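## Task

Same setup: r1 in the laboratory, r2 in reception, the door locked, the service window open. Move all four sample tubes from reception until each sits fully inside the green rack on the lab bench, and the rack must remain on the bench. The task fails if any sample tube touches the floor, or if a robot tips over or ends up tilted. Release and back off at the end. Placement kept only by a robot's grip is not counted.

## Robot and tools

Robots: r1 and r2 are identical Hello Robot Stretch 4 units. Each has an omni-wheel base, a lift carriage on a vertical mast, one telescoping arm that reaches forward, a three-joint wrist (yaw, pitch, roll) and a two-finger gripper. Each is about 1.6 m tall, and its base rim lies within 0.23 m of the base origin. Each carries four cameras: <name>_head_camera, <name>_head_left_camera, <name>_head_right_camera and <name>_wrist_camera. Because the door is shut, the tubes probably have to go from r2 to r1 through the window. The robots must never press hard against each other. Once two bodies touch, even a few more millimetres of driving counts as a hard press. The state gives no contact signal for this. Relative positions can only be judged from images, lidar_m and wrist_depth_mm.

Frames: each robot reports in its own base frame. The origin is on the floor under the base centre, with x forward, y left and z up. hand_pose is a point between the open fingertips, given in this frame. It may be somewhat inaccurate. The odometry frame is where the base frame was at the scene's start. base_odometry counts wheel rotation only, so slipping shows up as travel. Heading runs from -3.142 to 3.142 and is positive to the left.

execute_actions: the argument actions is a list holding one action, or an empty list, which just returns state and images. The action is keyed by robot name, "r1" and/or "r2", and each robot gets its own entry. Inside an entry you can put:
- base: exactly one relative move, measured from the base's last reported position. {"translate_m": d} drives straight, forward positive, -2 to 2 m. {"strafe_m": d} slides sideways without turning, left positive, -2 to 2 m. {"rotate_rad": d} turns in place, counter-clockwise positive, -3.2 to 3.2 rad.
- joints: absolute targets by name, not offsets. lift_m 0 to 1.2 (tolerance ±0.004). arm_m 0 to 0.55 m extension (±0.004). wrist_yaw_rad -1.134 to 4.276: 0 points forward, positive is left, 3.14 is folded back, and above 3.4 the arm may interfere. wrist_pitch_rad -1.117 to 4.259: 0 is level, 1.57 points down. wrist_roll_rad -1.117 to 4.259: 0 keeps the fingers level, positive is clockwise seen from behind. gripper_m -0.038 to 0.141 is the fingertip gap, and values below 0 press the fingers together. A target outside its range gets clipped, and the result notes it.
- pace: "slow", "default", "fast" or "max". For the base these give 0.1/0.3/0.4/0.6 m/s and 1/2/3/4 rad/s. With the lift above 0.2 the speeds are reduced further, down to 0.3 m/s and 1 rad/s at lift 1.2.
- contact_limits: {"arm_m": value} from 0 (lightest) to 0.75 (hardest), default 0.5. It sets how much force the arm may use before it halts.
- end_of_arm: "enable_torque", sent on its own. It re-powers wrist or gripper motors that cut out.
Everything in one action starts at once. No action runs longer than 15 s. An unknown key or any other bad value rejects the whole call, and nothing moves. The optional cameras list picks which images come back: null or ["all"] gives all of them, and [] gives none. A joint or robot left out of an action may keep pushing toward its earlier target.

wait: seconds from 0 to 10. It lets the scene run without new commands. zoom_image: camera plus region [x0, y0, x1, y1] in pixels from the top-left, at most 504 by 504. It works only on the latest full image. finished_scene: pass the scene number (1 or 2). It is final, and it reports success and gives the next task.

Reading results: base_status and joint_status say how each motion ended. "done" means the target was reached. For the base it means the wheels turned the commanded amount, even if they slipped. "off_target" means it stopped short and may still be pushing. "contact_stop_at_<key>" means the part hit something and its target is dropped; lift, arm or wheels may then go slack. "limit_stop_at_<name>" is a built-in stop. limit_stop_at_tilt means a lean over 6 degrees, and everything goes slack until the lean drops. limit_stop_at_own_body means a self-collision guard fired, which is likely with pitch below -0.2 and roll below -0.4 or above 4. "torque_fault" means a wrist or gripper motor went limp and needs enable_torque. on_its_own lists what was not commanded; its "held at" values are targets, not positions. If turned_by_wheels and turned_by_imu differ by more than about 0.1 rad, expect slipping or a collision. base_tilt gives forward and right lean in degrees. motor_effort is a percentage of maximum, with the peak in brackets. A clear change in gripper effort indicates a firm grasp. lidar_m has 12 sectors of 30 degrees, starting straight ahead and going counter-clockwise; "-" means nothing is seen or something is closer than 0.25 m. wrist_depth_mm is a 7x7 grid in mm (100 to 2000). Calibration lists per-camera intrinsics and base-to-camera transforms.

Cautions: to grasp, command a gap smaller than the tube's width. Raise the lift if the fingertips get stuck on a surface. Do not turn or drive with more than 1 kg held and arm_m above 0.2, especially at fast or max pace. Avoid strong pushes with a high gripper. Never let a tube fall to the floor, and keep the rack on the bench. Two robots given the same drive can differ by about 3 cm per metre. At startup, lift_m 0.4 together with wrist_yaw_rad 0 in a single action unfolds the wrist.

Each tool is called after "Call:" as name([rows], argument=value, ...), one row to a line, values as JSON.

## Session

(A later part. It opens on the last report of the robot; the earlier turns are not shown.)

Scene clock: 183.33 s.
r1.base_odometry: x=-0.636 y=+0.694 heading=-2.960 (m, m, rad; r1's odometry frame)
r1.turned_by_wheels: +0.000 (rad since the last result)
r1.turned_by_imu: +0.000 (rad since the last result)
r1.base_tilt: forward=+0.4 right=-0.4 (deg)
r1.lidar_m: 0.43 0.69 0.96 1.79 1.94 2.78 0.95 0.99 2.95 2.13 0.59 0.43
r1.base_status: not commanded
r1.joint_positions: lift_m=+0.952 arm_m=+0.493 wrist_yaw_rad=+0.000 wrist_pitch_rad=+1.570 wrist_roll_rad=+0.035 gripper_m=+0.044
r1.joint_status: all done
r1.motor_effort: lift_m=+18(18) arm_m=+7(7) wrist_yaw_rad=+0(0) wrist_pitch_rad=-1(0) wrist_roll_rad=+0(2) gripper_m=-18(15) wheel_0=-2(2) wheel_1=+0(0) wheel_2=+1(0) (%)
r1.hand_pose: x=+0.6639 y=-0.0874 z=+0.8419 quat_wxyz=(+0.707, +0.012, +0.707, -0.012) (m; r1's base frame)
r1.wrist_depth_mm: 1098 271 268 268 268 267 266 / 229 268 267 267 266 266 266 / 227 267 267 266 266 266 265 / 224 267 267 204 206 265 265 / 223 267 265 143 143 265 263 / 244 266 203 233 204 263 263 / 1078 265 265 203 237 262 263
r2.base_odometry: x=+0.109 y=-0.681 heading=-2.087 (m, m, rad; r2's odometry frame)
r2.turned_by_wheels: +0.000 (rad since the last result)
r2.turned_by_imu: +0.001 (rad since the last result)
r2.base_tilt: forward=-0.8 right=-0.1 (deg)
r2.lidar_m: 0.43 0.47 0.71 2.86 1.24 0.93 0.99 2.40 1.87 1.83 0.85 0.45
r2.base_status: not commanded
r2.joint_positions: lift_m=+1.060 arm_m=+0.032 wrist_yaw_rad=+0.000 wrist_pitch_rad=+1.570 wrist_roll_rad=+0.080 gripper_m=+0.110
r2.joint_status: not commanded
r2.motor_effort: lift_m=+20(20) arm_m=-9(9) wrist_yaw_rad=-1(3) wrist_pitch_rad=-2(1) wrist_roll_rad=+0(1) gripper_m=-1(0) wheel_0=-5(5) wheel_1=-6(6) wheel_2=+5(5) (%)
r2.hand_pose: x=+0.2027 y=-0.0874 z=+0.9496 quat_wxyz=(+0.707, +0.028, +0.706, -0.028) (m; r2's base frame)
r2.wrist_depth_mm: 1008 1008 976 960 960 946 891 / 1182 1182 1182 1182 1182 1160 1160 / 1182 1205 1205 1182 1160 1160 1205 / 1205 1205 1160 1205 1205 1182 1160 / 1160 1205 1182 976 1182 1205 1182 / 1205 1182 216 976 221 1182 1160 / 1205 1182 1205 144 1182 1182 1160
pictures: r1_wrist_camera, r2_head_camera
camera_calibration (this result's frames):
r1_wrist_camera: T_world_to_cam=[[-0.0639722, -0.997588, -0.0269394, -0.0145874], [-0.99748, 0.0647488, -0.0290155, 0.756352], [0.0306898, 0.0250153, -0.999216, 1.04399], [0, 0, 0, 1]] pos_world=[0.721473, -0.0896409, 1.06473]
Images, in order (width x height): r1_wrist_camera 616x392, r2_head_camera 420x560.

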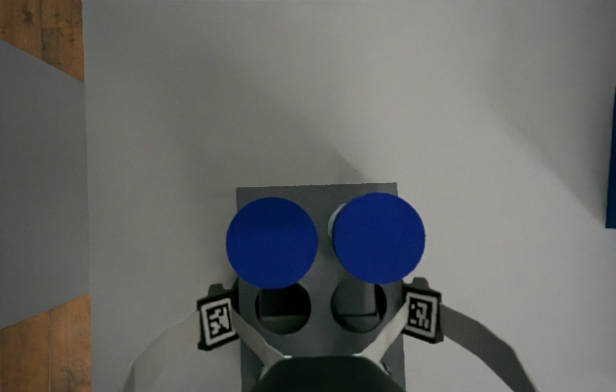

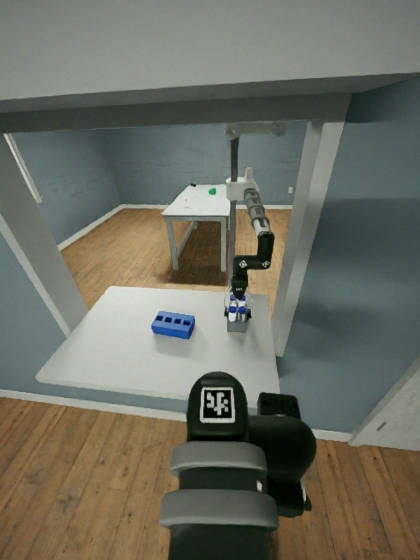

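Call:
execute_actions([
  {"r1": {"joints": {"gripper_m": 0.036, "lift_m": 0.972}, "pace": "default"}},
], cameras=["r1_wrist_camera", "r2_head_camera", "r1_head_right_camera"])

Scene clock: 187.47 s.
r1.base_odometry: x=-0.636 y=+0.694 heading=-2.960 (m, m, rad; r1's odometry frame)
r1.turned_by_wheels: +0.000 (rad since the last result)
r1.turned_by_imu: +0.000 (rad since the last result)
r1.base_tilt: forward=+0.4 right=-0.4 (deg)
r1.lidar_m: 0.42 0.69 0.96 1.79 1.92 2.74 0.94 1.00 2.95 2.11 0.59 0.45
r1.base_status: not commanded
r1.joint_positions: lift_m=+0.972 arm_m=+0.493 wrist_yaw_rad=+0.000 wrist_pitch_rad=+1.570 wrist_roll_rad=+0.035 gripper_m=+0.036
r1.joint_status: all done
r1.motor_effort: lift_m=+23(24) arm_m=+7(7) wrist_yaw_rad=+1(0) wrist_pitch_rad=+0(0) wrist_roll_rad=+2(1) gripper_m=-20(23) wheel_0=-2(2) wheel_1=+0(0) wheel_2=+0(1) (%)
r1.hand_pose: x=+0.6639 y=-0.0874 z=+0.8614 quat_wxyz=(+0.707, +0.012, +0.707, -0.012) (m; r1's base frame)
r1.wrist_depth_mm: 1118 290 289 289 287 287 286 / 229 290 287 286 287 287 285 / 227 289 287 287 286 285 283 / 224 286 287 202 203 283 283 / 223 286 285 140 141 283 283 / 244 286 200 233 201 282 282 / 1078 283 283 200 241 282 281
r2.base_odometry: x=+0.109 y=-0.681 heading=-2.087 (m, m, rad; r2's odometry frame)
r2.turned_by_wheels: +0.000 (rad since the last result)
r2.turned_by_imu: +0.002 (rad since the last result)
r2.base_tilt: forward=-0.7 right=+0.0 (deg)
r2.lidar_m: 0.43 0.49 0.72 2.87 1.23 0.92 0.98 2.41 1.83 1.81 0.84 0.46
r2.base_status: not commanded
r2.joint_positions: lift_m=+1.060 arm_m=+0.032 wrist_yaw_rad=+0.000 wrist_pitch_rad=+1.570 wrist_roll_rad=+0.080 gripper_m=+0.110
r2.joint_status: not commanded
r2.motor_effort: lift_m=+19(19) arm_m=-9(9) wrist_yaw_rad=-2(3) wrist_pitch_rad=+0(0) wrist_roll_rad=+1(3) gripper_m=+0(1) wheel_0=-4(4) wheel_1=-5(6) wheel_2=+5(5) (%)
r2.hand_pose: x=+0.2027 y=-0.0874 z=+0.9496 quat_wxyz=(+0.707, +0.028, +0.706, -0.028) (m; r2's base frame)
r2.wrist_depth_mm: 1008 1025 976 976 960 946 891 / 1205 1205 1182 1182 1160 1205 1182 / 1205 1205 1182 1160 1182 1182 1160 / 1205 1182 1229 1182 1182 1182 1182 / 1182 1205 1182 960 1205 1160 1182 / 1205 1182 216 946 221 1182 1160 / 1182 1182 1205 144 1205 1205 1205
pictures: r1_head_right_camera, r1_wrist_camera, r2_head_camera
camera_calibration (this result's frames):
r1_wrist_camera: T_world_to_cam=[[-0.0639722, -0.997588, -0.0269394, -0.0140605], [-0.99748, 0.0647488, -0.0290156, 0.756922], [0.0306899, 0.0250153, -0.999216, 1.06353], [0, 0, 0, 1]] pos_world=[0.721475, -0.0896409, 1.08428]
Images, in order (width x height): r1_head_right_camera 420x672, r1_wrist_camera 616x392, r2_head_camera 420x560.

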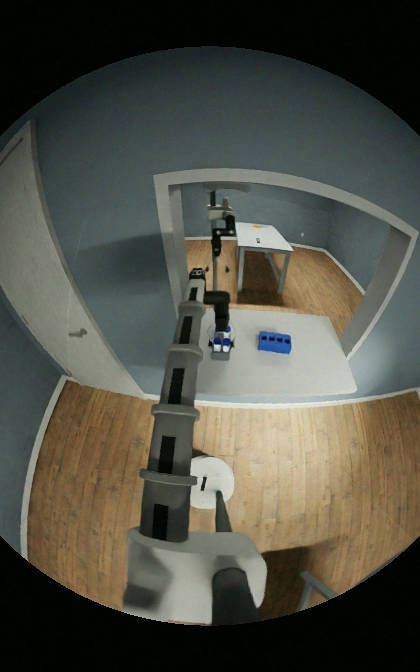

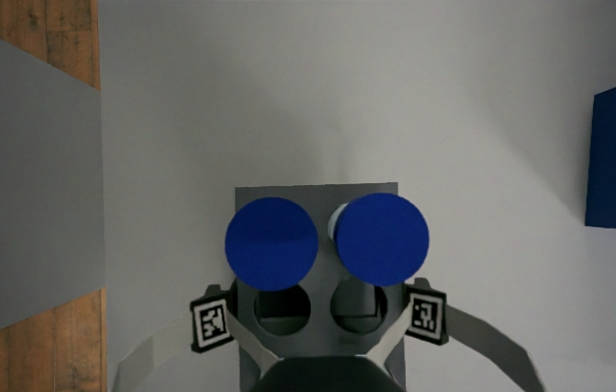

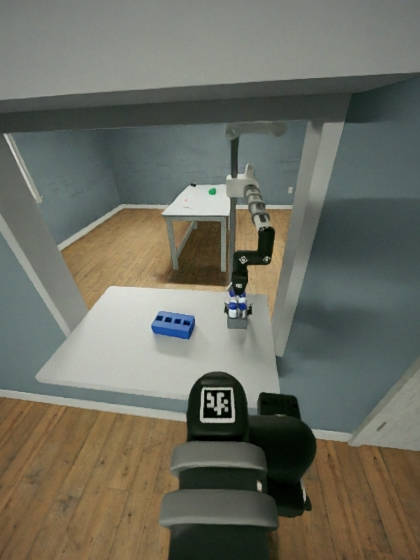

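Call:
execute_actions([
  {"r1": {"base": {"rotate_rad": -1.698}, "joints": {"arm_m": 0.005, "lift_m": 0.978}, "pace": "fast"}, "r2": {"base": {"translate_m": -0.25}, "pace": "fast"}},
], cameras=["r1_wrist_camera", "r1_head_right_camera", "r2_head_camera"])

Scene clock: 206.17 s.
r1.base_odometry: x=-0.636 y=+0.694 heading=+1.625 (m, m, rad; r1's odometry frame)
r1.turned_by_wheels: -1.698 (rad since the last result)
r1.turned_by_imu: -1.709 (rad since the last result)
r1.base_tilt: forward=+0.2 right=-0.4 (deg)
r1.lidar_m: 2.90 0.68 0.46 0.41 0.44 0.88 1.80 1.85 2.44 0.96 0.97 1.27
r1.base_status: done
r1.joint_positions: lift_m=+0.978 arm_m=+0.006 wrist_yaw_rad=+0.000 wrist_pitch_rad=+1.570 wrist_roll_rad=+0.035 gripper_m=+0.036
r1.joint_status: all done
r1.motor_effort: lift_m=+22(25) arm_m=-7(8) wrist_yaw_rad=+1(1) wrist_pitch_rad=-1(3) wrist_roll_rad=-1(0) gripper_m=-21(22) wheel_0=+2(5) wheel_1=+2(5) wheel_2=-1(6) (%)
r1.hand_pose: x=+0.1773 y=-0.0874 z=+0.8675 quat_wxyz=(+0.707, +0.012, +0.707, -0.012) (m; r1's base frame)
r1.wrist_depth_mm: 1138 1118 1118 1138 1118 1118 1118 / 1118 1118 1118 1138 1118 1118 1098 / 1118 1138 1098 1098 1118 1098 1098 / 1098 1098 1118 202 204 1098 1098 / 1098 1098 904 140 141 1078 1098 / 1078 1118 200 232 202 1098 1078 / 1060 1118 891 200 647 1078 1078
r2.base_odometry: x=+0.233 y=-0.464 heading=-2.087 (m, m, rad; r2's odometry frame)
r2.turned_by_wheels: +0.000 (rad since the last result)
r2.turned_by_imu: +0.002 (rad since the last result)
r2.base_tilt: forward=-0.8 right=+0.1 (deg)
r2.lidar_m: 0.67 0.70 1.48 2.87 0.90 0.70 1.09 2.36 1.83 1.80 1.13 0.64
r2.base_status: done
r2.joint_positions: lift_m=+1.060 arm_m=+0.032 wrist_yaw_rad=+0.000 wrist_pitch_rad=+1.570 wrist_roll_rad=+0.080 gripper_m=+0.110
r2.joint_status: not commanded
r2.motor_effort: lift_m=+19(19) arm_m=-9(9) wrist_yaw_rad=-2(2) wrist_pitch_rad=+0(0) wrist_roll_rad=+1(3) gripper_m=-1(0) wheel_0=-3(7) wheel_1=-4(11) wheel_2=+5(14) (%)
r2.hand_pose: x=+0.2027 y=-0.0874 z=+0.9496 quat_wxyz=(+0.707, +0.028, +0.706, -0.028) (m; r2's base frame)
r2.wrist_depth_mm: 1205 1229 1205 1182 1205 1182 1160 / 1229 1182 1205 1182 1205 1182 1160 / 1182 1205 1182 1205 1205 1182 1182 / 1205 1182 1182 1182 1229 1182 1160 / 1205 1182 1182 976 1160 1182 1182 / 1182 1205 216 991 222 1160 1160 / 1205 1182 1205 144 1205 1182 1160
pictures: r1_head_right_camera, r1_wrist_camera, r2_head_camera
camera_calibration (this result's frames):
r1_wrist_camera: T_world_to_cam=[[-0.0645826, -0.997549, -0.0269202, -0.0449308], [-0.997449, 0.065351, -0.0287137, 0.271494], [0.0304026, 0.0249971, -0.999225, 1.08463], [0, 0, 0, 1]] pos_world=[0.234924, -0.0896758, 1.09038]
Images, in order (width x height): r1_head_right_camera 420x672, r1_wrist_camera 616x392, r2_head_camera 420x560.

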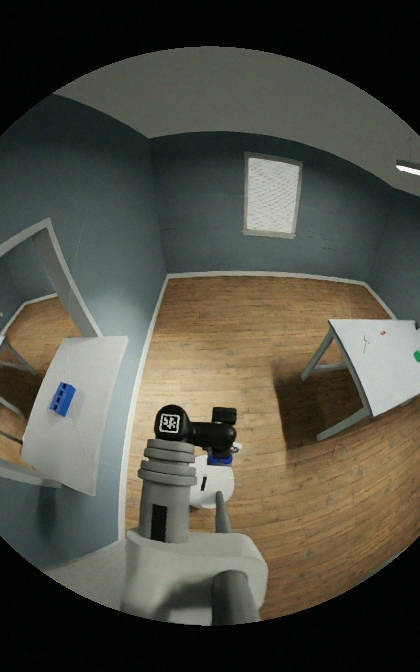

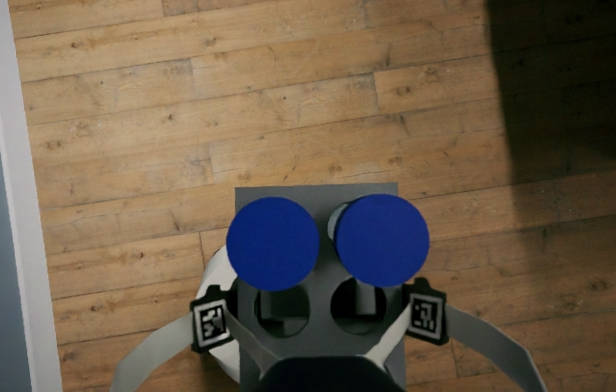

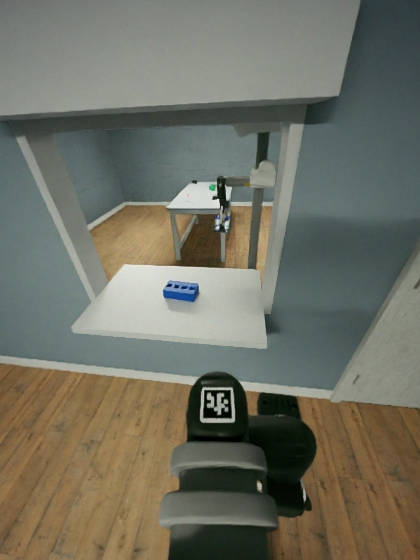

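Call:
zoom_image(camera="r1_head_right_camera", region=[290, 310, 420, 460])

Region (290, 310, 420, 460) of r1_head_right_camera's 420x672 image, scaled by 3.360, with more detail than that image has; it fills the left 437 columns of this view, and the rest is white.

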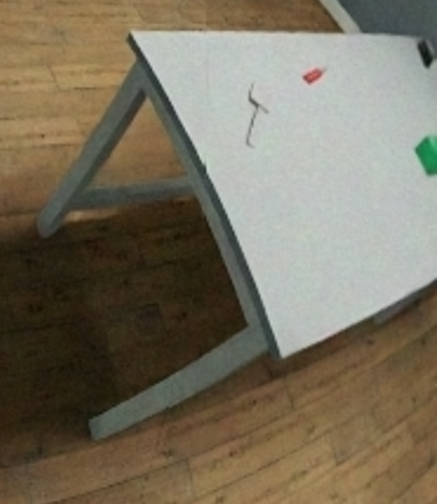

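Call:
execute_actions([
  {"r1": {"base": {"translate_m": -0.04}, "joints": {"lift_m": 0.95}, "pace": "fast"}},
], cameras=[])

Call:
execute_actions([
  {"r1": {"base": {"strafe_m": -1.72}, "joints": {"wrist_roll_rad": 1.496, "lift_m": 0.96}, "pace": "fast"}},
], cameras=["r1_wrist_camera", "r1_head_right_camera", "r1_head_camera"])

Scene clock: 214.87 s.
r1.base_odometry: x=-0.633 y=+0.654 heading=+1.625 (m, m, rad; r1's odometry frame)
r1.turned_by_wheels: +0.000 (rad since the last result)
r1.turned_by_imu: -0.001 (rad since the last result)
r1.base_tilt: forward=+0.4 right=-0.3 (deg)
r1.lidar_m: 2.94 0.66 0.45 0.42 0.67 0.86 1.74 1.83 2.39 1.13 0.97 1.24
r1.base_status: done
r1.joint_positions: lift_m=+0.950 arm_m=+0.006 wrist_yaw_rad=+0.000 wrist_pitch_rad=+1.570 wrist_roll_rad=+0.035 gripper_m=+0.036
r1.joint_status: all done
r1.motor_effort: lift_m=+18(19) arm_m=-7(7) wrist_yaw_rad=+1(1) wrist_pitch_rad=-2(2) wrist_roll_rad=+1(1) gripper_m=-20(21) wheel_0=-1(5) wheel_1=-1(6) wheel_2=-1(8) (%)
r1.hand_pose: x=+0.1772 y=-0.0874 z=+0.8398 quat_wxyz=(+0.707, +0.012, +0.707, -0.012) (m; r1's base frame)
r1.wrist_depth_mm: 1098 1098 1098 1078 1078 1060 1078 / 1098 1098 1098 1078 1078 1078 1098 / 1078 1098 1078 1078 1078 1060 1078 / 1078 1078 1078 202 203 1078 1060 / 1078 1078 854 140 141 1078 1078 / 1060 1078 200 233 202 1078 1060 / 1042 1078 854 200 627 1060 1078
r2.base_odometry: x=+0.233 y=-0.464 heading=-2.087 (m, m, rad; r2's odometry frame)
r2.turned_by_wheels: +0.000 (rad since the last result)
r2.turned_by_imu: +0.002 (rad since the last result)
r2.base_tilt: forward=-0.8 right=+0.0 (deg)
r2.lidar_m: 0.63 0.76 1.43 2.90 0.91 0.69 1.11 2.39 1.85 1.76 1.14 0.69
r2.base_status: not commanded
r2.joint_positions: lift_m=+1.060 arm_m=+0.032 wrist_yaw_rad=+0.000 wrist_pitch_rad=+1.570 wrist_roll_rad=+0.080 gripper_m=+0.110
r2.joint_status: not commanded
r2.motor_effort: lift_m=+19(19) arm_m=-9(9) wrist_yaw_rad=-1(2) wrist_pitch_rad=+1(0) wrist_roll_rad=+3(1) gripper_m=-2(0) wheel_0=-2(3) wheel_1=-4(4) wheel_2=+5(5) (%)
r2.hand_pose: x=+0.2027 y=-0.0874 z=+0.9496 quat_wxyz=(+0.707, +0.028, +0.706, -0.028) (m; r2's base frame)
r2.wrist_depth_mm: 1182 1182 1205 1182 1182 1182 1205 / 1205 1205 1205 1182 1160 1205 1205 / 1205 1205 1182 1182 1160 1182 1160 / 1205 1182 1205 1205 1182 1182 1229 / 1182 1205 1182 991 1182 1182 1182 / 1205 1205 216 960 221 1182 1229 / 1182 1182 1182 144 1182 1182 1205
pictures: none
No camera images: the call's "cameras" was empty. Leave "cameras" out to get every camera's image.

Scene clock: 220.77 s.
r1.base_odometry: x=+1.084 y=+0.747 heading=+1.625 (m, m, rad; r1's odometry frame)
r1.turned_by_wheels: +0.000 (rad since the last result)
r1.turned_by_imu: -0.005 (rad since the last result)
r1.base_tilt: forward=+0.3 right=-0.3 (deg)
r1.lidar_m: 0.30 0.32 0.37 2.17 2.40 1.77 1.65 1.72 2.02 1.90 0.48 0.35
r1.base_status: done
r1.joint_positions: lift_m=+0.960 arm_m=+0.006 wrist_yaw_rad=+0.000 wrist_pitch_rad=+1.570 wrist_roll_rad=+1.496 gripper_m=+0.036
r1.joint_status: all done
r1.motor_effort: lift_m=+23(24) arm_m=-7(7) wrist_yaw_rad=+1(1) wrist_pitch_rad=+0(2) wrist_roll_rad=+1(6) gripper_m=-21(19) wheel_0=+1(8) wheel_1=+1(9) wheel_2=+0(1) (%)
r1.hand_pose: x=+0.1773 y=-0.0874 z=+0.8495 quat_wxyz=(+0.519, +0.481, +0.518, -0.481) (m; r1's base frame)
r1.wrist_depth_mm: 319 334 1098 1098 1098 1098 1078 / 317 327 1118 1098 1098 1098 1078 / 317 324 1098 1098 1098 1098 1078 / 315 317 1098 202 203 1078 1098 / 315 314 1098 140 141 866 392 / 314 312 200 232 201 1078 1078 / 314 310 1078 200 530 1078 1078
r2.base_odometry: x=+0.233 y=-0.464 heading=-2.087 (m, m, rad; r2's odometry frame)
r2.turned_by_wheels: +0.000 (rad since the last result)
r2.turned_by_imu: +0.002 (rad since the last result)
r2.base_tilt: forward=-0.7 right=+0.0 (deg)
r2.lidar_m: 0.66 0.71 1.46 2.89 0.90 0.69 1.09 2.35 1.81 1.79 1.15 0.69
r2.base_status: not commanded
r2.joint_positions: lift_m=+1.060 arm_m=+0.032 wrist_yaw_rad=+0.000 wrist_pitch_rad=+1.570 wrist_roll_rad=+0.080 gripper_m=+0.110
r2.joint_status: not commanded
r2.motor_effort: lift_m=+19(19) arm_m=-8(8) wrist_yaw_rad=-1(2) wrist_pitch_rad=-1(1) wrist_roll_rad=+1(1) gripper_m=-1(2) wheel_0=-2(2) wheel_1=-4(4) wheel_2=+5(5) (%)
r2.hand_pose: x=+0.2027 y=-0.0874 z=+0.9496 quat_wxyz=(+0.707, +0.028, +0.706, -0.028) (m; r2's base frame)
r2.wrist_depth_mm: 1205 1229 1182 1160 1182 1182 1205 / 1205 1205 1160 1182 1182 1182 1182 / 1205 1182 1182 1182 1182 1182 1160 / 1205 1205 1182 1205 1205 1182 1205 / 1205 1205 1182 976 1205 1160 1182 / 1205 1182 216 960 221 1182 1160 / 1182 1205 1160 144 1182 1182 1138
pictures: r1_head_camera, r1_head_right_camera, r1_wrist_camera
camera_calibration (this result's frames):
r1_wrist_camera: T_world_to_cam=[[-0.998575, -0.0456593, -0.0276154, 0.204006], [-0.0448771, 0.998591, -0.0283116, 0.183355], [0.0288692, -0.0270319, -0.999218, 1.06227], [0, 0, 0, 1]] pos_world=[0.181277, -0.145066, 1.07226]
Images, in order (width x height): r1_head_camera 420x560, r1_head_right_camera 420x672, r1_wrist_camera 616x392.

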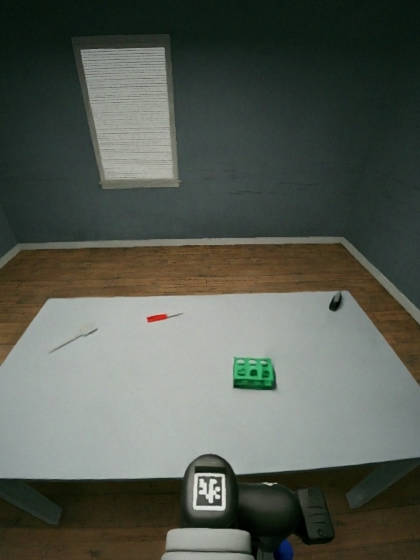

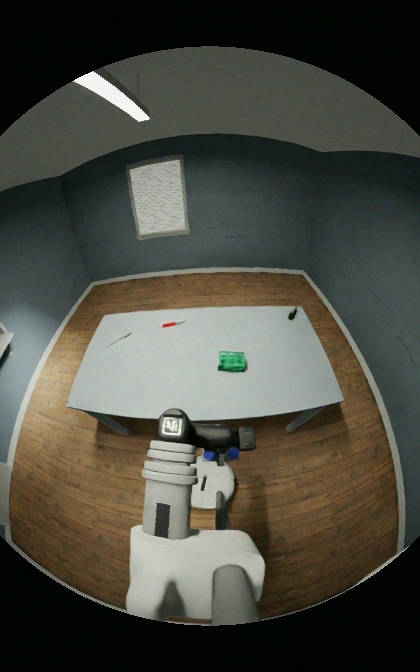

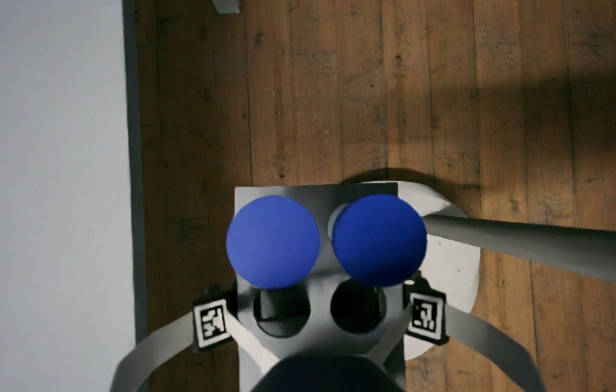

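Call:
zoom_image(camera="r1_head_camera", region=[215, 340, 295, 410])

Region (215, 340, 295, 410) of r1_head_camera's 420x560 image, scaled by 6.300, with more detail than that image has; it fills the top 441 rows of this view, and the rest is white.

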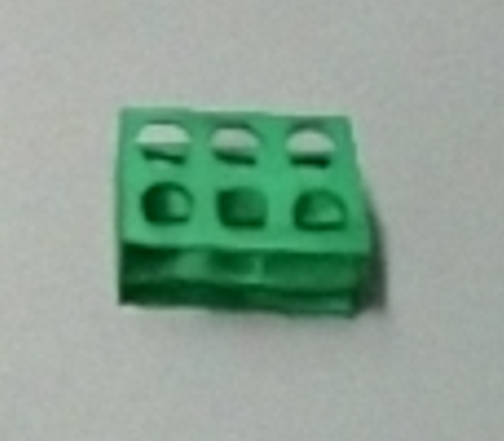

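Call:
execute_actions([
  {"r1": {"base": {"strafe_m": -0.053}, "joints": {"wrist_roll_rad": 1.60, "lift_m": 0.924, "arm_m": 0.30}, "pace": "fast"}},
], cameras=["r1_wrist_camera", "r1_head_right_camera"])

Scene clock: 231.23 s.
r1.base_odometry: x=+1.137 y=+0.750 heading=+1.625 (m, m, rad; r1's odometry frame)
r1.turned_by_wheels: +0.000 (rad since the last result)
r1.turned_by_imu: -0.001 (rad since the last result)
r1.base_tilt: forward=+0.2 right=-0.3 (deg)
r1.lidar_m: 0.27 0.34 0.41 2.20 2.45 1.78 1.65 1.69 1.96 1.85 0.47 0.32
r1.base_status: done
r1.joint_positions: lift_m=+0.924 arm_m=+0.299 wrist_yaw_rad=+0.000 wrist_pitch_rad=+1.570 wrist_roll_rad=+1.600 gripper_m=+0.036
r1.joint_status: all done
r1.motor_effort: lift_m=+19(21) arm_m=+7(7) wrist_yaw_rad=-1(1) wrist_pitch_rad=+0(2) wrist_roll_rad=+1(7) gripper_m=-20(20) wheel_0=-2(9) wheel_1=+0(10) wheel_2=+0(0) (%)
r1.hand_pose: x=+0.4700 y=-0.0874 z=+0.8138 quat_wxyz=(+0.493, +0.507, +0.493, -0.507) (m; r1's base frame)
r1.wrist_depth_mm: 279 279 278 277 277 1060 1042 / 279 278 278 277 276 276 1042 / 278 277 277 277 276 276 1042 / 276 276 277 202 203 273 820 / 246 246 276 140 141 274 831 / 216 245 200 233 202 272 820 / 214 214 273 200 236 271 1025
r2.base_odometry: x=+0.233 y=-0.464 heading=-2.087 (m, m, rad; r2's odometry frame)
r2.turned_by_wheels: +0.000 (rad since the last result)
r2.turned_by_imu: +0.002 (rad since the last result)
r2.base_tilt: forward=-0.9 right=+0.1 (deg)
r2.lidar_m: 0.67 0.75 1.49 2.89 0.89 0.70 1.08 2.39 1.82 1.78 1.15 0.70
r2.base_status: not commanded
r2.joint_positions: lift_m=+1.060 arm_m=+0.032 wrist_yaw_rad=+0.000 wrist_pitch_rad=+1.570 wrist_roll_rad=+0.080 gripper_m=+0.110
r2.joint_status: not commanded
r2.motor_effort: lift_m=+19(19) arm_m=-9(9) wrist_yaw_rad=-1(3) wrist_pitch_rad=+1(0) wrist_roll_rad=+2(1) gripper_m=+1(2) wheel_0=-3(2) wheel_1=-4(4) wheel_2=+5(5) (%)
r2.hand_pose: x=+0.2027 y=-0.0874 z=+0.9496 quat_wxyz=(+0.707, +0.028, +0.706, -0.028) (m; r2's base frame)
r2.wrist_depth_mm: 1182 1182 1205 1182 1160 1182 1160 / 1182 1182 1205 1205 1182 1182 1182 / 1205 1182 1160 1182 1160 1182 1205 / 1205 1182 1182 1182 1205 1160 1205 / 1182 1205 1182 976 1182 1182 1182 / 1182 1205 216 960 223 1205 1182 / 1205 1205 1160 144 1182 1205 1182
pictures: r1_head_right_camera, r1_wrist_camera
camera_calibration (this result's frames):
r1_wrist_camera: T_world_to_cam=[[-0.997921, 0.0580388, -0.0280142, 0.504351], [0.0588278, 0.997869, -0.0282126, 0.146596], [0.0263171, -0.029802, -0.999209, 1.01915], [0, 0, 0, 1]] pos_world=[0.467858, -0.145183, 1.03661]
Images, in order (width x height): r1_head_right_camera 420x672, r1_wrist_camera 616x392.

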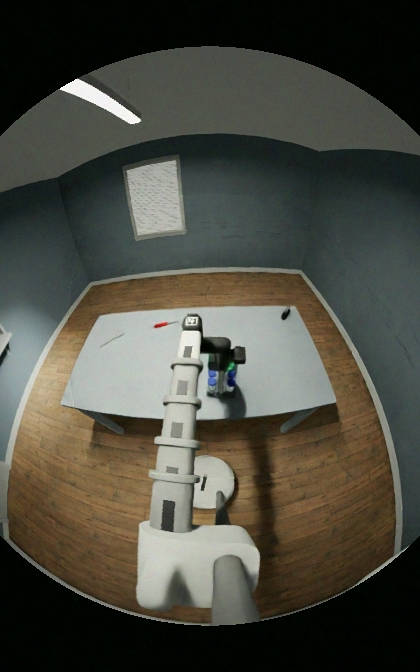

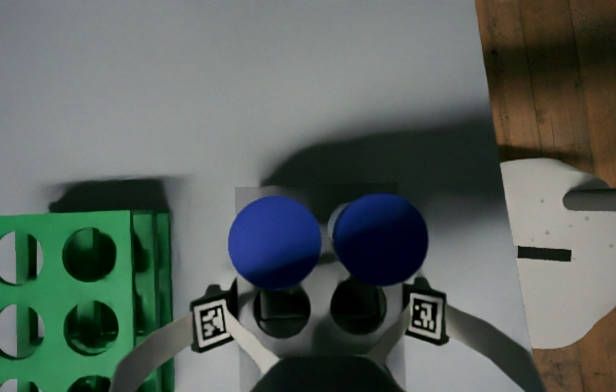

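Call:
execute_actions([
  {"r1": {"joints": {"lift_m": 0.9135, "gripper_m": 0.10}, "pace": "fast"}},
], cameras=["r1_wrist_camera"])

Scene clock: 237.17 s.
r1.base_odometry: x=+1.137 y=+0.750 heading=+1.625 (m, m, rad; r1's odometry frame)
r1.turned_by_wheels: +0.000 (rad since the last result)
r1.turned_by_imu: +0.000 (rad since the last result)
r1.base_tilt: forward=+0.3 right=-0.5 (deg)
r1.lidar_m: 0.28 0.32 0.43 2.22 2.46 1.76 1.66 1.69 1.98 1.86 0.47 0.33
r1.base_status: not commanded
r1.joint_positions: lift_m=+0.914 arm_m=+0.299 wrist_yaw_rad=+0.000 wrist_pitch_rad=+1.570 wrist_roll_rad=+1.600 gripper_m=+0.100
r1.joint_status: all done
r1.motor_effort: lift_m=+18(19) arm_m=+7(7) wrist_yaw_rad=+0(1) wrist_pitch_rad=-1(2) wrist_roll_rad=+1(2) gripper_m=-1(20) wheel_0=-2(2) wheel_1=+1(0) wheel_2=+0(0) (%)
r1.hand_pose: x=+0.4698 y=-0.0874 z=+0.8034 quat_wxyz=(+0.493, +0.507, +0.493, -0.507) (m; r1's base frame)
r1.wrist_depth_mm: 270 268 268 267 267 267 1042 / 270 268 268 267 267 266 1025 / 268 267 266 266 266 266 1025 / 267 266 266 205 265 264 820 / 236 260 144 144 144 263 809 / 205 235 202 234 204 263 809 / 205 204 265 143 262 262 1025
r2.base_odometry: x=+0.233 y=-0.464 heading=-2.087 (m, m, rad; r2's odometry frame)
r2.turned_by_wheels: +0.000 (rad since the last result)
r2.turned_by_imu: +0.002 (rad since the last result)
r2.base_tilt: forward=-1.0 right=+0.0 (deg)
r2.lidar_m: 0.66 0.75 1.49 2.90 0.88 0.69 1.14 2.36 1.82 1.78 1.15 0.68
r2.base_status: not commanded
r2.joint_positions: lift_m=+1.060 arm_m=+0.032 wrist_yaw_rad=+0.000 wrist_pitch_rad=+1.570 wrist_roll_rad=+0.080 gripper_m=+0.110
r2.joint_status: not commanded
r2.motor_effort: lift_m=+19(19) arm_m=-9(9) wrist_yaw_rad=-2(1) wrist_pitch_rad=-1(1) wrist_roll_rad=+1(1) gripper_m=-1(1) wheel_0=-3(3) wheel_1=-4(4) wheel_2=+5(5) (%)
r2.hand_pose: x=+0.2027 y=-0.0874 z=+0.9496 quat_wxyz=(+0.707, +0.028, +0.706, -0.028) (m; r2's base frame)
r2.wrist_depth_mm: 1182 1182 1182 1205 1160 1160 1182 / 1182 1205 1182 1182 1182 1182 1182 / 1205 1205 1160 1182 1182 1182 1182 / 1205 1182 1182 1182 1182 1182 1182 / 1205 1229 1205 976 1205 1182 1138 / 1205 1182 216 976 221 1182 1182 / 1182 1205 1182 144 1182 1182 1182
pictures: r1_wrist_camera
camera_calibration (this result's frames):
r1_wrist_camera: T_world_to_cam=[[-0.99794, 0.0580575, -0.0272914, 0.503283], [0.0588261, 0.997868, -0.0282554, 0.146348], [0.0255928, -0.0298027, -0.999228, 1.00907], [0, 0, 0, 1]] pos_world=[0.467813, -0.145183, 1.02616]
Images, in order (width x height): r1_wrist_camera 616x392.

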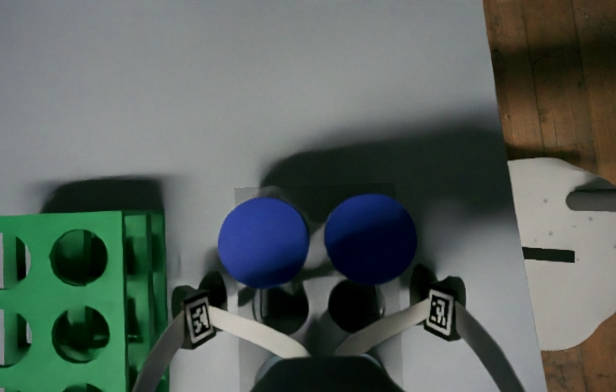

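Call:
execute_actions([
  {"r1": {"joints": {"lift_m": 1.02}, "pace": "max"}},
], cameras=["r1_wrist_camera"])

Scene clock: 240.07 s.
r1.base_odometry: x=+1.137 y=+0.750 heading=+1.625 (m, m, rad; r1's odometry frame)
r1.turned_by_wheels: +0.000 (rad since the last result)
r1.turned_by_imu: +0.000 (rad since the last result)
r1.base_tilt: forward=+0.4 right=-0.3 (deg)
r1.lidar_m: 0.29 0.31 0.43 2.20 2.46 1.76 1.65 1.69 1.99 1.85 0.48 0.33
r1.base_status: not commanded
r1.joint_positions: lift_m=+1.020 arm_m=+0.299 wrist_yaw_rad=+0.000 wrist_pitch_rad=+1.570 wrist_roll_rad=+1.600 gripper_m=+0.100
r1.joint_status: all done
r1.motor_effort: lift_m=+21(24) arm_m=+7(7) wrist_yaw_rad=+0(1) wrist_pitch_rad=-1(2) wrist_roll_rad=-1(1) gripper_m=-1(0) wheel_0=-2(2) wheel_1=+0(0) wheel_2=+0(0) (%)
r1.hand_pose: x=+0.4698 y=-0.0874 z=+0.9096 quat_wxyz=(+0.493, +0.507, +0.493, -0.507) (m; r1's base frame)
r1.wrist_depth_mm: 379 377 377 375 375 1160 1138 / 377 377 375 375 375 1138 1138 / 375 377 375 373 373 1138 1160 / 375 375 373 312 370 917 931 / 375 317 370 310 368 917 917 / 373 312 203 310 259 931 1160 / 373 312 370 143 366 368 1138
r2.base_odometry: x=+0.233 y=-0.464 heading=-2.087 (m, m, rad; r2's odometry frame)
r2.turned_by_wheels: +0.000 (rad since the last result)
r2.turned_by_imu: +0.001 (rad since the last result)
r2.base_tilt: forward=-0.9 right=+0.0 (deg)
r2.lidar_m: 0.68 0.72 1.50 2.89 0.90 0.68 1.17 2.35 1.85 1.76 1.15 0.69
r2.base_status: not commanded
r2.joint_positions: lift_m=+1.060 arm_m=+0.032 wrist_yaw_rad=+0.000 wrist_pitch_rad=+1.570 wrist_roll_rad=+0.080 gripper_m=+0.110
r2.joint_status: not commanded
r2.motor_effort: lift_m=+20(19) arm_m=-9(9) wrist_yaw_rad=-1(2) wrist_pitch_rad=+2(1) wrist_roll_rad=+1(0) gripper_m=-1(1) wheel_0=-3(3) wheel_1=-4(4) wheel_2=+5(5) (%)
r2.hand_pose: x=+0.2027 y=-0.0874 z=+0.9496 quat_wxyz=(+0.707, +0.028, +0.706, -0.028) (m; r2's base frame)
r2.wrist_depth_mm: 1205 1205 1182 1182 1182 1182 1182 / 1182 1205 1182 1229 1182 1182 1182 / 1205 1182 1205 1182 1205 1205 1182 / 1182 1182 1205 1182 1182 1205 1205 / 1205 1182 1182 976 1205 1182 1160 / 1205 1205 216 960 221 1182 1182 / 1205 1205 1205 144 1160 1182 1182
pictures: r1_wrist_camera
camera_calibration (this result's frames):
r1_wrist_camera: T_world_to_cam=[[-0.99793, 0.058152, -0.0274761, 0.506404], [0.0589258, 0.997863, -0.0282445, 0.149291], [0.0257749, -0.029805, -0.999223, 1.11518], [0, 0, 0, 1]] pos_world=[0.467815, -0.145183, 1.13244]
Images, in order (width x height): r1_wrist_camera 616x392.

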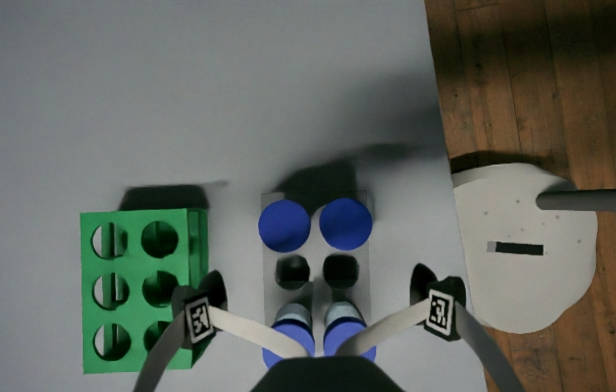

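Call:
zoom_image(camera="r1_wrist_camera", region=[70, 180, 230, 390])

Call:
zoom_image(camera="r1_wrist_camera", region=[240, 180, 400, 390])

Region (70, 180, 230, 390) of r1_wrist_camera's 616x392 image, scaled by 2.400; it fills the left 384 columns of this view, and the rest is white.

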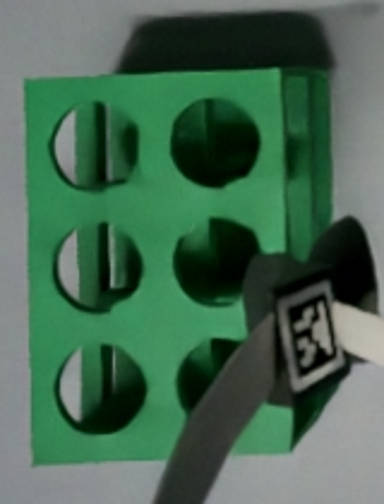

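Region (240, 180, 400, 390) of r1_wrist_camera's 616x392 image, scaled by 2.400; it fills the left 384 columns of this view, and the rest is white.

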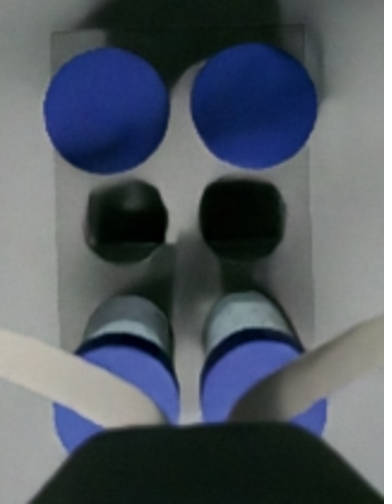

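Call:
execute_actions([
  {"r1": {"base": {"strafe_m": -0.040}, "joints": {"wrist_roll_rad": 0.03, "arm_m": 0.3205, "gripper_m": 0.052}, "pace": "max"}},
], cameras=["r1_wrist_camera", "r1_head_right_camera"])

Scene clock: 246.33 s.
r1.base_odometry: x=+1.177 y=+0.752 heading=+1.625 (m, m, rad; r1's odometry frame)
r1.turned_by_wheels: +0.000 (rad since the last result)
r1.turned_by_imu: +0.000 (rad since the last result)
r1.base_tilt: forward=+0.4 right=-0.3 (deg)
r1.lidar_m: 0.29 0.32 0.42 2.25 2.50 1.77 1.65 1.71 1.90 1.82 0.50 0.33
r1.base_status: done
r1.joint_positions: lift_m=+1.020 arm_m=+0.319 wrist_yaw_rad=+0.000 wrist_pitch_rad=+1.570 wrist_roll_rad=+0.030 gripper_m=+0.052
r1.joint_status: all done
r1.motor_effort: lift_m=+21(20) arm_m=+7(7) wrist_yaw_rad=+0(1) wrist_pitch_rad=-1(1) wrist_roll_rad=-1(8) gripper_m=-2(1) wheel_0=+0(9) wheel_1=+2(10) wheel_2=+0(1) (%)
r1.hand_pose: x=+0.4903 y=-0.0874 z=+0.9096 quat_wxyz=(+0.707, +0.011, +0.707, -0.011) (m; r1's base frame)
r1.wrist_depth_mm: 379 377 377 375 373 375 375 / 379 377 345 370 375 373 370 / 375 375 315 343 373 373 370 / 375 375 375 373 373 368 368 / 373 373 368 338 370 368 368 / 373 370 212 250 194 368 368 / 373 370 249 142 368 366 368
r2.base_odometry: x=+0.233 y=-0.464 heading=-2.087 (m, m, rad; r2's odometry frame)
r2.turned_by_wheels: +0.000 (rad since the last result)
r2.turned_by_imu: +0.002 (rad since the last result)
r2.base_tilt: forward=-0.9 right=+0.1 (deg)
r2.lidar_m: 0.67 0.74 1.48 2.90 0.89 0.71 1.14 2.37 1.81 1.76 1.15 0.70
r2.base_status: not commanded
r2.joint_positions: lift_m=+1.060 arm_m=+0.032 wrist_yaw_rad=+0.000 wrist_pitch_rad=+1.570 wrist_roll_rad=+0.080 gripper_m=+0.110
r2.joint_status: not commanded
r2.motor_effort: lift_m=+19(19) arm_m=-8(9) wrist_yaw_rad=-2(3) wrist_pitch_rad=+0(1) wrist_roll_rad=+2(3) gripper_m=-2(1) wheel_0=-3(3) wheel_1=-4(4) wheel_2=+5(5) (%)
r2.hand_pose: x=+0.2027 y=-0.0874 z=+0.9496 quat_wxyz=(+0.707, +0.028, +0.706, -0.028) (m; r2's base frame)
r2.wrist_depth_mm: 1205 1205 1182 1182 1182 1182 1205 / 1182 1205 1205 1160 1182 1182 1182 / 1182 1205 1205 1205 1182 1182 1182 / 1205 1205 1182 1182 1160 1160 1182 / 1205 1160 1205 960 1182 1160 1205 / 1229 1205 217 960 222 1182 1182 / 1205 1205 1205 143 1160 1182 1205
pictures: r1_head_right_camera, r1_wrist_camera
camera_calibration (this result's frames):
r1_wrist_camera: T_world_to_cam=[[-0.0596937, -0.997853, -0.0269351, -0.0259895], [-0.997749, 0.0604702, -0.0289969, 0.584944], [0.0305634, 0.0251436, -0.999217, 1.1171], [0, 0, 0, 1]] pos_world=[0.547934, -0.0893932, 1.13248]
Images, in order (width x height): r1_head_right_camera 420x672, r1_wrist_camera 616x392.

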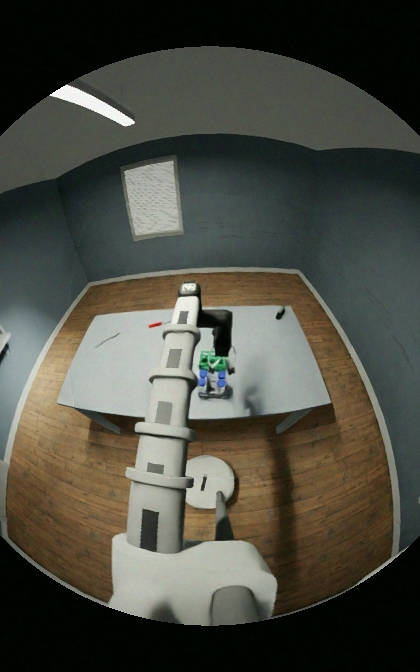

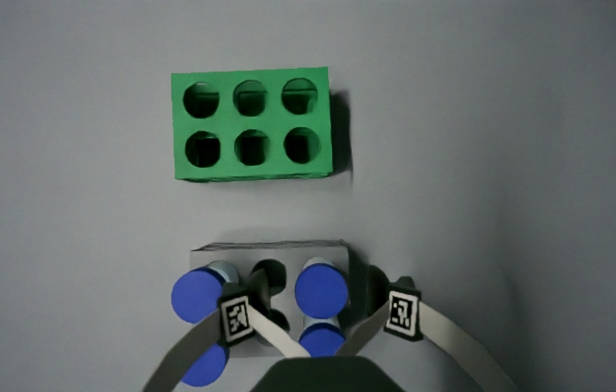

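Call:
zoom_image(camera="r1_wrist_camera", region=[160, 230, 430, 392])

Call:
zoom_image(camera="r1_wrist_camera", region=[250, 250, 400, 340])

Call:
zoom_image(camera="r1_wrist_camera", region=[160, 55, 350, 195])

Region (160, 230, 430, 392) of r1_wrist_camera's 616x392 image, scaled by 1.867; it fills the top 302 rows of this view, and the rest is white.

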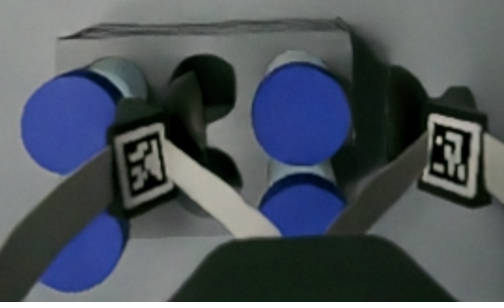

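Region (250, 250, 400, 340) of r1_wrist_camera's 616x392 image, scaled by 3.360; it fills the top 302 rows of this view, and the rest is white.

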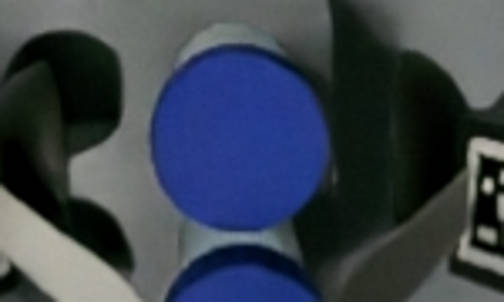

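Region (160, 55, 350, 195) of r1_wrist_camera's 616x392 image, scaled by 2.653; it fills the top 371 rows of this view, and the rest is white.

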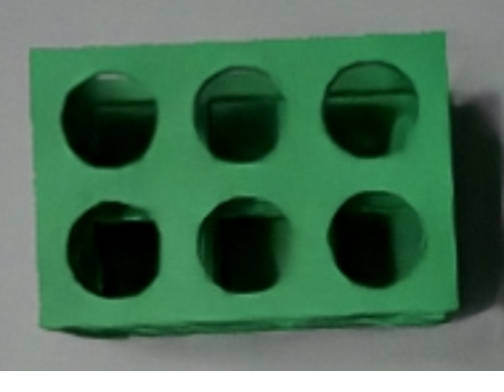

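Call:
execute_actions([
  {"r1": {"base": {"strafe_m": -0.002}, "joints": {"arm_m": 0.3135, "lift_m": 0.981}, "pace": "fast"}},
], cameras=["r1_wrist_camera"])

Scene clock: 251.40 s.
r1.base_odometry: x=+1.179 y=+0.752 heading=+1.625 (m, m, rad; r1's odometry frame)
r1.turned_by_wheels: +0.000 (rad since the last result)
r1.turned_by_imu: +0.000 (rad since the last result)
r1.base_tilt: forward=+0.1 right=-0.4 (deg)
r1.lidar_m: 0.30 0.32 0.44 2.26 2.51 1.77 1.65 1.71 1.93 1.80 0.47 0.32
r1.base_status: done
r1.joint_positions: lift_m=+0.981 arm_m=+0.315 wrist_yaw_rad=+0.000 wrist_pitch_rad=+1.570 wrist_roll_rad=+0.030 gripper_m=+0.052
r1.joint_status: all done
r1.motor_effort: lift_m=+18(20) arm_m=-7(8) wrist_yaw_rad=+0(0) wrist_pitch_rad=+0(1) wrist_roll_rad=-2(0) gripper_m=-2(2) wheel_0=+0(5) wheel_1=+1(4) wheel_2=-1(1) (%)
r1.hand_pose: x=+0.4858 y=-0.0874 z=+0.8709 quat_wxyz=(+0.707, +0.011, +0.707, -0.011) (m; r1's base frame)
r1.wrist_depth_mm: 340 340 338 338 336 334 334 / 342 338 306 306 334 336 334 / 338 338 306 306 334 332 330 / 336 334 334 334 332 332 330 / 336 334 274 300 332 330 329 / 334 334 211 211 193 329 329 / 334 330 267 155 329 329 327
r2.base_odometry: x=+0.233 y=-0.464 heading=-2.087 (m, m, rad; r2's odometry frame)
r2.turned_by_wheels: +0.000 (rad since the last result)
r2.turned_by_imu: +0.002 (rad since the last result)
r2.base_tilt: forward=-0.8 right=+0.1 (deg)
r2.lidar_m: 0.66 0.74 1.48 2.91 0.90 0.70 1.14 2.36 1.83 1.78 1.14 0.68
r2.base_status: not commanded
r2.joint_positions: lift_m=+1.060 arm_m=+0.032 wrist_yaw_rad=+0.000 wrist_pitch_rad=+1.570 wrist_roll_rad=+0.080 gripper_m=+0.110
r2.joint_status: not commanded
r2.motor_effort: lift_m=+19(19) arm_m=-9(9) wrist_yaw_rad=-1(0) wrist_pitch_rad=+1(1) wrist_roll_rad=+2(1) gripper_m=-1(1) wheel_0=-3(2) wheel_1=-4(4) wheel_2=+5(5) (%)
r2.hand_pose: x=+0.2027 y=-0.0874 z=+0.9496 quat_wxyz=(+0.707, +0.028, +0.706, -0.028) (m; r2's base frame)
r2.wrist_depth_mm: 1229 1182 1205 1205 1229 1182 1205 / 1205 1205 1160 1182 1205 1205 1138 / 1182 1205 1182 1160 1205 1182 1160 / 1182 1182 1205 1182 1182 1182 1160 / 1205 1182 1182 991 1182 1182 1182 / 1205 1182 217 976 222 1182 1182 / 1182 1205 1182 144 1182 1182 1160
pictures: r1_wrist_camera
camera_calibration (this result's frames):
r1_wrist_camera: T_world_to_cam=[[-0.0597391, -0.997851, -0.0269309, -0.0272832], [-0.997748, 0.0605137, -0.0289269, 0.579271], [0.0304945, 0.0251422, -0.999219, 1.07856], [0, 0, 0, 1]] pos_world=[0.543447, -0.0893957, 1.09374]
Images, in order (width x height): r1_wrist_camera 616x392.

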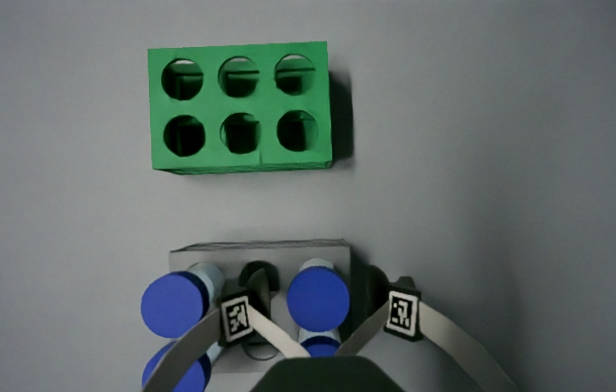

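Call:
execute_actions([
  {"r1": {"joints": {"gripper_m": 0.012}, "pace": "fast"}},
], cameras=["r1_wrist_camera"])

Scene clock: 253.73 s.
r1.base_odometry: x=+1.179 y=+0.752 heading=+1.625 (m, m, rad; r1's odometry frame)
r1.turned_by_wheels: +0.000 (rad since the last result)
r1.turned_by_imu: +0.000 (rad since the last result)
r1.base_tilt: forward=+0.3 right=-0.4 (deg)
r1.lidar_m: 0.29 0.34 0.41 2.26 2.50 1.78 1.65 1.70 1.92 1.80 0.49 0.33
r1.base_status: not commanded
r1.joint_positions: lift_m=+0.981 arm_m=+0.315 wrist_yaw_rad=+0.000 wrist_pitch_rad=+1.570 wrist_roll_rad=+0.030 gripper_m=+0.012
r1.joint_status: all done
r1.motor_effort: lift_m=+18(18) arm_m=-7(7) wrist_yaw_rad=+0(1) wrist_pitch_rad=-1(0) wrist_roll_rad=+0(2) gripper_m=-11(12) wheel_0=+0(0) wheel_1=+0(0) wheel_2=-1(0) (%)
r1.hand_pose: x=+0.4858 y=-0.0874 z=+0.8709 quat_wxyz=(+0.707, +0.011, +0.707, -0.011) (m; r1's base frame)
r1.wrist_depth_mm: 340 340 338 338 336 334 336 / 338 338 306 306 334 332 332 / 336 336 304 306 334 332 332 / 336 336 334 334 332 330 334 / 334 334 279 293 332 330 329 / 334 334 211 204 190 330 329 / 332 332 216 210 329 243 327
r2.base_odometry: x=+0.233 y=-0.464 heading=-2.087 (m, m, rad; r2's odometry frame)
r2.turned_by_wheels: +0.000 (rad since the last result)
r2.turned_by_imu: +0.001 (rad since the last result)
r2.base_tilt: forward=-0.7 right=-0.1 (deg)
r2.lidar_m: 0.65 0.72 1.46 2.90 0.88 0.70 1.10 2.35 1.83 1.78 1.16 0.68
r2.base_status: not commanded
r2.joint_positions: lift_m=+1.060 arm_m=+0.032 wrist_yaw_rad=+0.000 wrist_pitch_rad=+1.570 wrist_roll_rad=+0.080 gripper_m=+0.110
r2.joint_status: not commanded
r2.motor_effort: lift_m=+19(19) arm_m=-9(9) wrist_yaw_rad=+0(2) wrist_pitch_rad=-1(1) wrist_roll_rad=+4(2) gripper_m=+0(1) wheel_0=-3(3) wheel_1=-4(4) wheel_2=+5(5) (%)
r2.hand_pose: x=+0.2027 y=-0.0874 z=+0.9496 quat_wxyz=(+0.707, +0.028, +0.706, -0.028) (m; r2's base frame)
r2.wrist_depth_mm: 1182 1182 1205 1182 1182 1205 1160 / 1182 1205 1160 1205 1205 1205 1160 / 1205 1205 1182 1182 1182 1205 1229 / 1182 1205 1205 1160 1160 1160 1182 / 1182 1182 1182 976 1182 1205 1160 / 1182 1229 217 946 222 1205 1182 / 1205 1205 1182 144 1182 1160 1160
pictures: r1_wrist_camera
camera_calibration (this result's frames):
r1_wrist_camera: T_world_to_cam=[[-0.0597392, -0.997851, -0.0269309, -0.0272833], [-0.997748, 0.0605137, -0.0289269, 0.579269], [0.0304945, 0.0251422, -0.999219, 1.07856], [0, 0, 0, 1]] pos_world=[0.543445, -0.0893957, 1.09374]
Images, in order (width x height): r1_wrist_camera 616x392.

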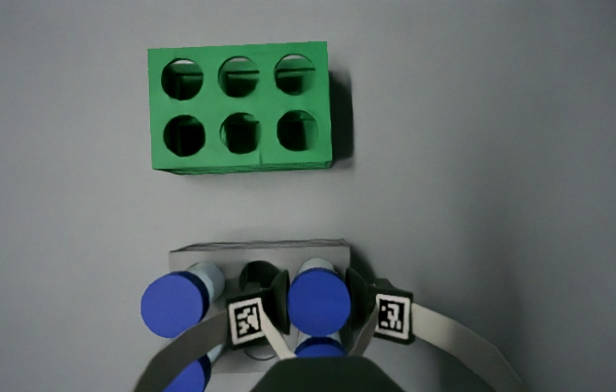

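Call:
execute_actions([
  {"r1": {"joints": {"lift_m": 1.043}, "pace": "max"}},
], cameras=["r1_wrist_camera", "r1_head_right_camera"])

Scene clock: 255.87 s.
r1.base_odometry: x=+1.179 y=+0.752 heading=+1.625 (m, m, rad; r1's odometry frame)
r1.turned_by_wheels: +0.000 (rad since the last result)
r1.turned_by_imu: +0.000 (rad since the last result)
r1.base_tilt: forward=+0.3 right=-0.3 (deg)
r1.lidar_m: 0.29 0.30 0.44 2.26 2.50 1.77 1.64 1.72 1.92 1.81 0.49 0.33
r1.base_status: not commanded
r1.joint_positions: lift_m=+1.043 arm_m=+0.315 wrist_yaw_rad=+0.000 wrist_pitch_rad=+1.570 wrist_roll_rad=+0.030 gripper_m=+0.012
r1.joint_status: all done
r1.motor_effort: lift_m=+20(24) arm_m=-7(7) wrist_yaw_rad=+0(1) wrist_pitch_rad=+0(1) wrist_roll_rad=+1(0) gripper_m=-11(12) wheel_0=+0(0) wheel_1=+0(1) wheel_2=-1(1) (%)
r1.hand_pose: x=+0.4858 y=-0.0874 z=+0.9327 quat_wxyz=(+0.707, +0.011, +0.707, -0.011) (m; r1's base frame)
r1.wrist_depth_mm: 402 402 402 399 399 397 397 / 402 402 394 392 397 397 397 / 399 399 340 338 397 394 392 / 399 397 397 397 394 394 392 / 399 399 366 334 394 392 392 / 397 394 212 204 189 392 389 / 397 397 392 271 392 273 389
r2.base_odometry: x=+0.233 y=-0.464 heading=-2.087 (m, m, rad; r2's odometry frame)
r2.turned_by_wheels: +0.000 (rad since the last result)
r2.turned_by_imu: +0.001 (rad since the last result)
r2.base_tilt: forward=-0.8 right=+0.2 (deg)
r2.lidar_m: 0.67 0.74 1.44 2.87 0.89 0.69 1.10 2.35 1.83 1.77 1.13 0.70
r2.base_status: not commanded
r2.joint_positions: lift_m=+1.060 arm_m=+0.032 wrist_yaw_rad=+0.000 wrist_pitch_rad=+1.570 wrist_roll_rad=+0.080 gripper_m=+0.110
r2.joint_status: not commanded
r2.motor_effort: lift_m=+19(19) arm_m=-9(8) wrist_yaw_rad=-1(1) wrist_pitch_rad=+0(1) wrist_roll_rad=+1(1) gripper_m=-2(1) wheel_0=-3(3) wheel_1=-4(4) wheel_2=+5(5) (%)
r2.hand_pose: x=+0.2027 y=-0.0874 z=+0.9496 quat_wxyz=(+0.707, +0.028, +0.706, -0.028) (m; r2's base frame)
r2.wrist_depth_mm: 1182 1205 1205 1160 1160 1205 1160 / 1205 1205 1205 1205 1182 1182 1182 / 1205 1205 1182 1160 1182 1205 1182 / 1205 1205 1205 1182 1182 1182 1160 / 1205 1205 1229 960 1205 1182 1160 / 1229 1205 216 976 223 1205 1205 / 1182 1205 1182 144 1182 1182 1160
pictures: r1_head_right_camera, r1_wrist_camera
camera_calibration (this result's frames):
r1_wrist_camera: T_world_to_cam=[[-0.0597382, -0.997851, -0.0269334, -0.0256173], [-0.997747, 0.0605139, -0.0289683, 0.581102], [0.0305359, 0.0251422, -0.999217, 1.14026], [0, 0, 0, 1]] pos_world=[0.543444, -0.0893957, 1.15551]
Images, in order (width x height): r1_head_right_camera 420x672, r1_wrist_camera 616x392.

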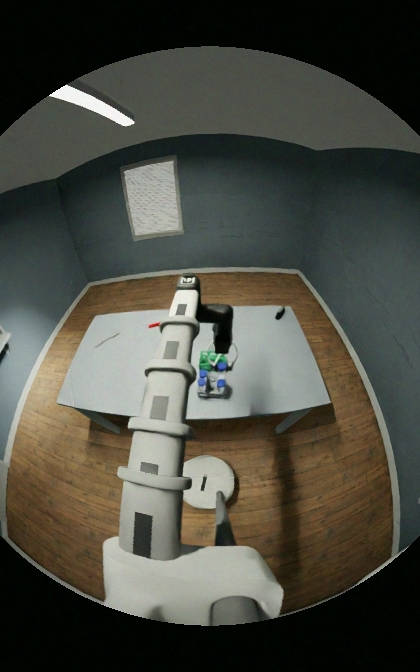

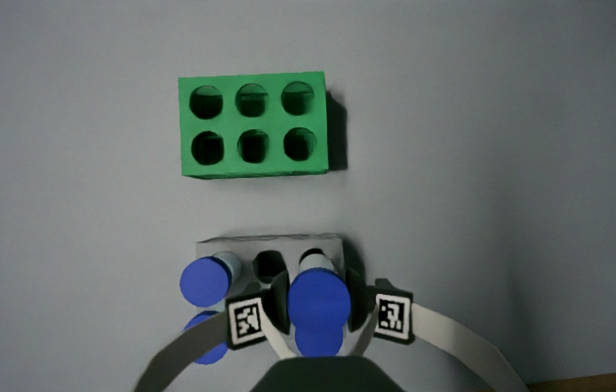

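Call:
zoom_image(camera="r1_wrist_camera", region=[240, 220, 370, 300])

Call:
zoom_image(camera="r1_wrist_camera", region=[220, 60, 350, 190])

Region (240, 220, 370, 300) of r1_wrist_camera's 616x392 image, scaled by 3.877; it fills the top 310 rows of this view, and the rest is white.

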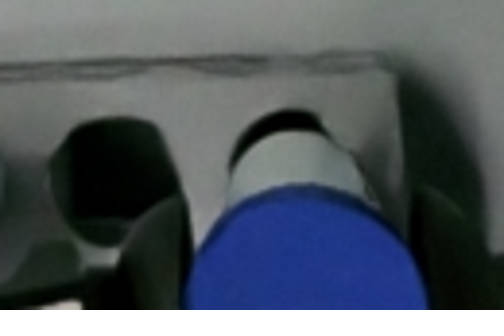

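Region (220, 60, 350, 190) of r1_wrist_camera's 616x392 image, scaled by 3.877.

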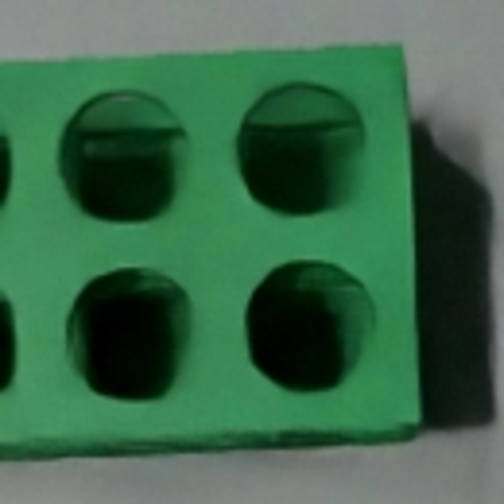

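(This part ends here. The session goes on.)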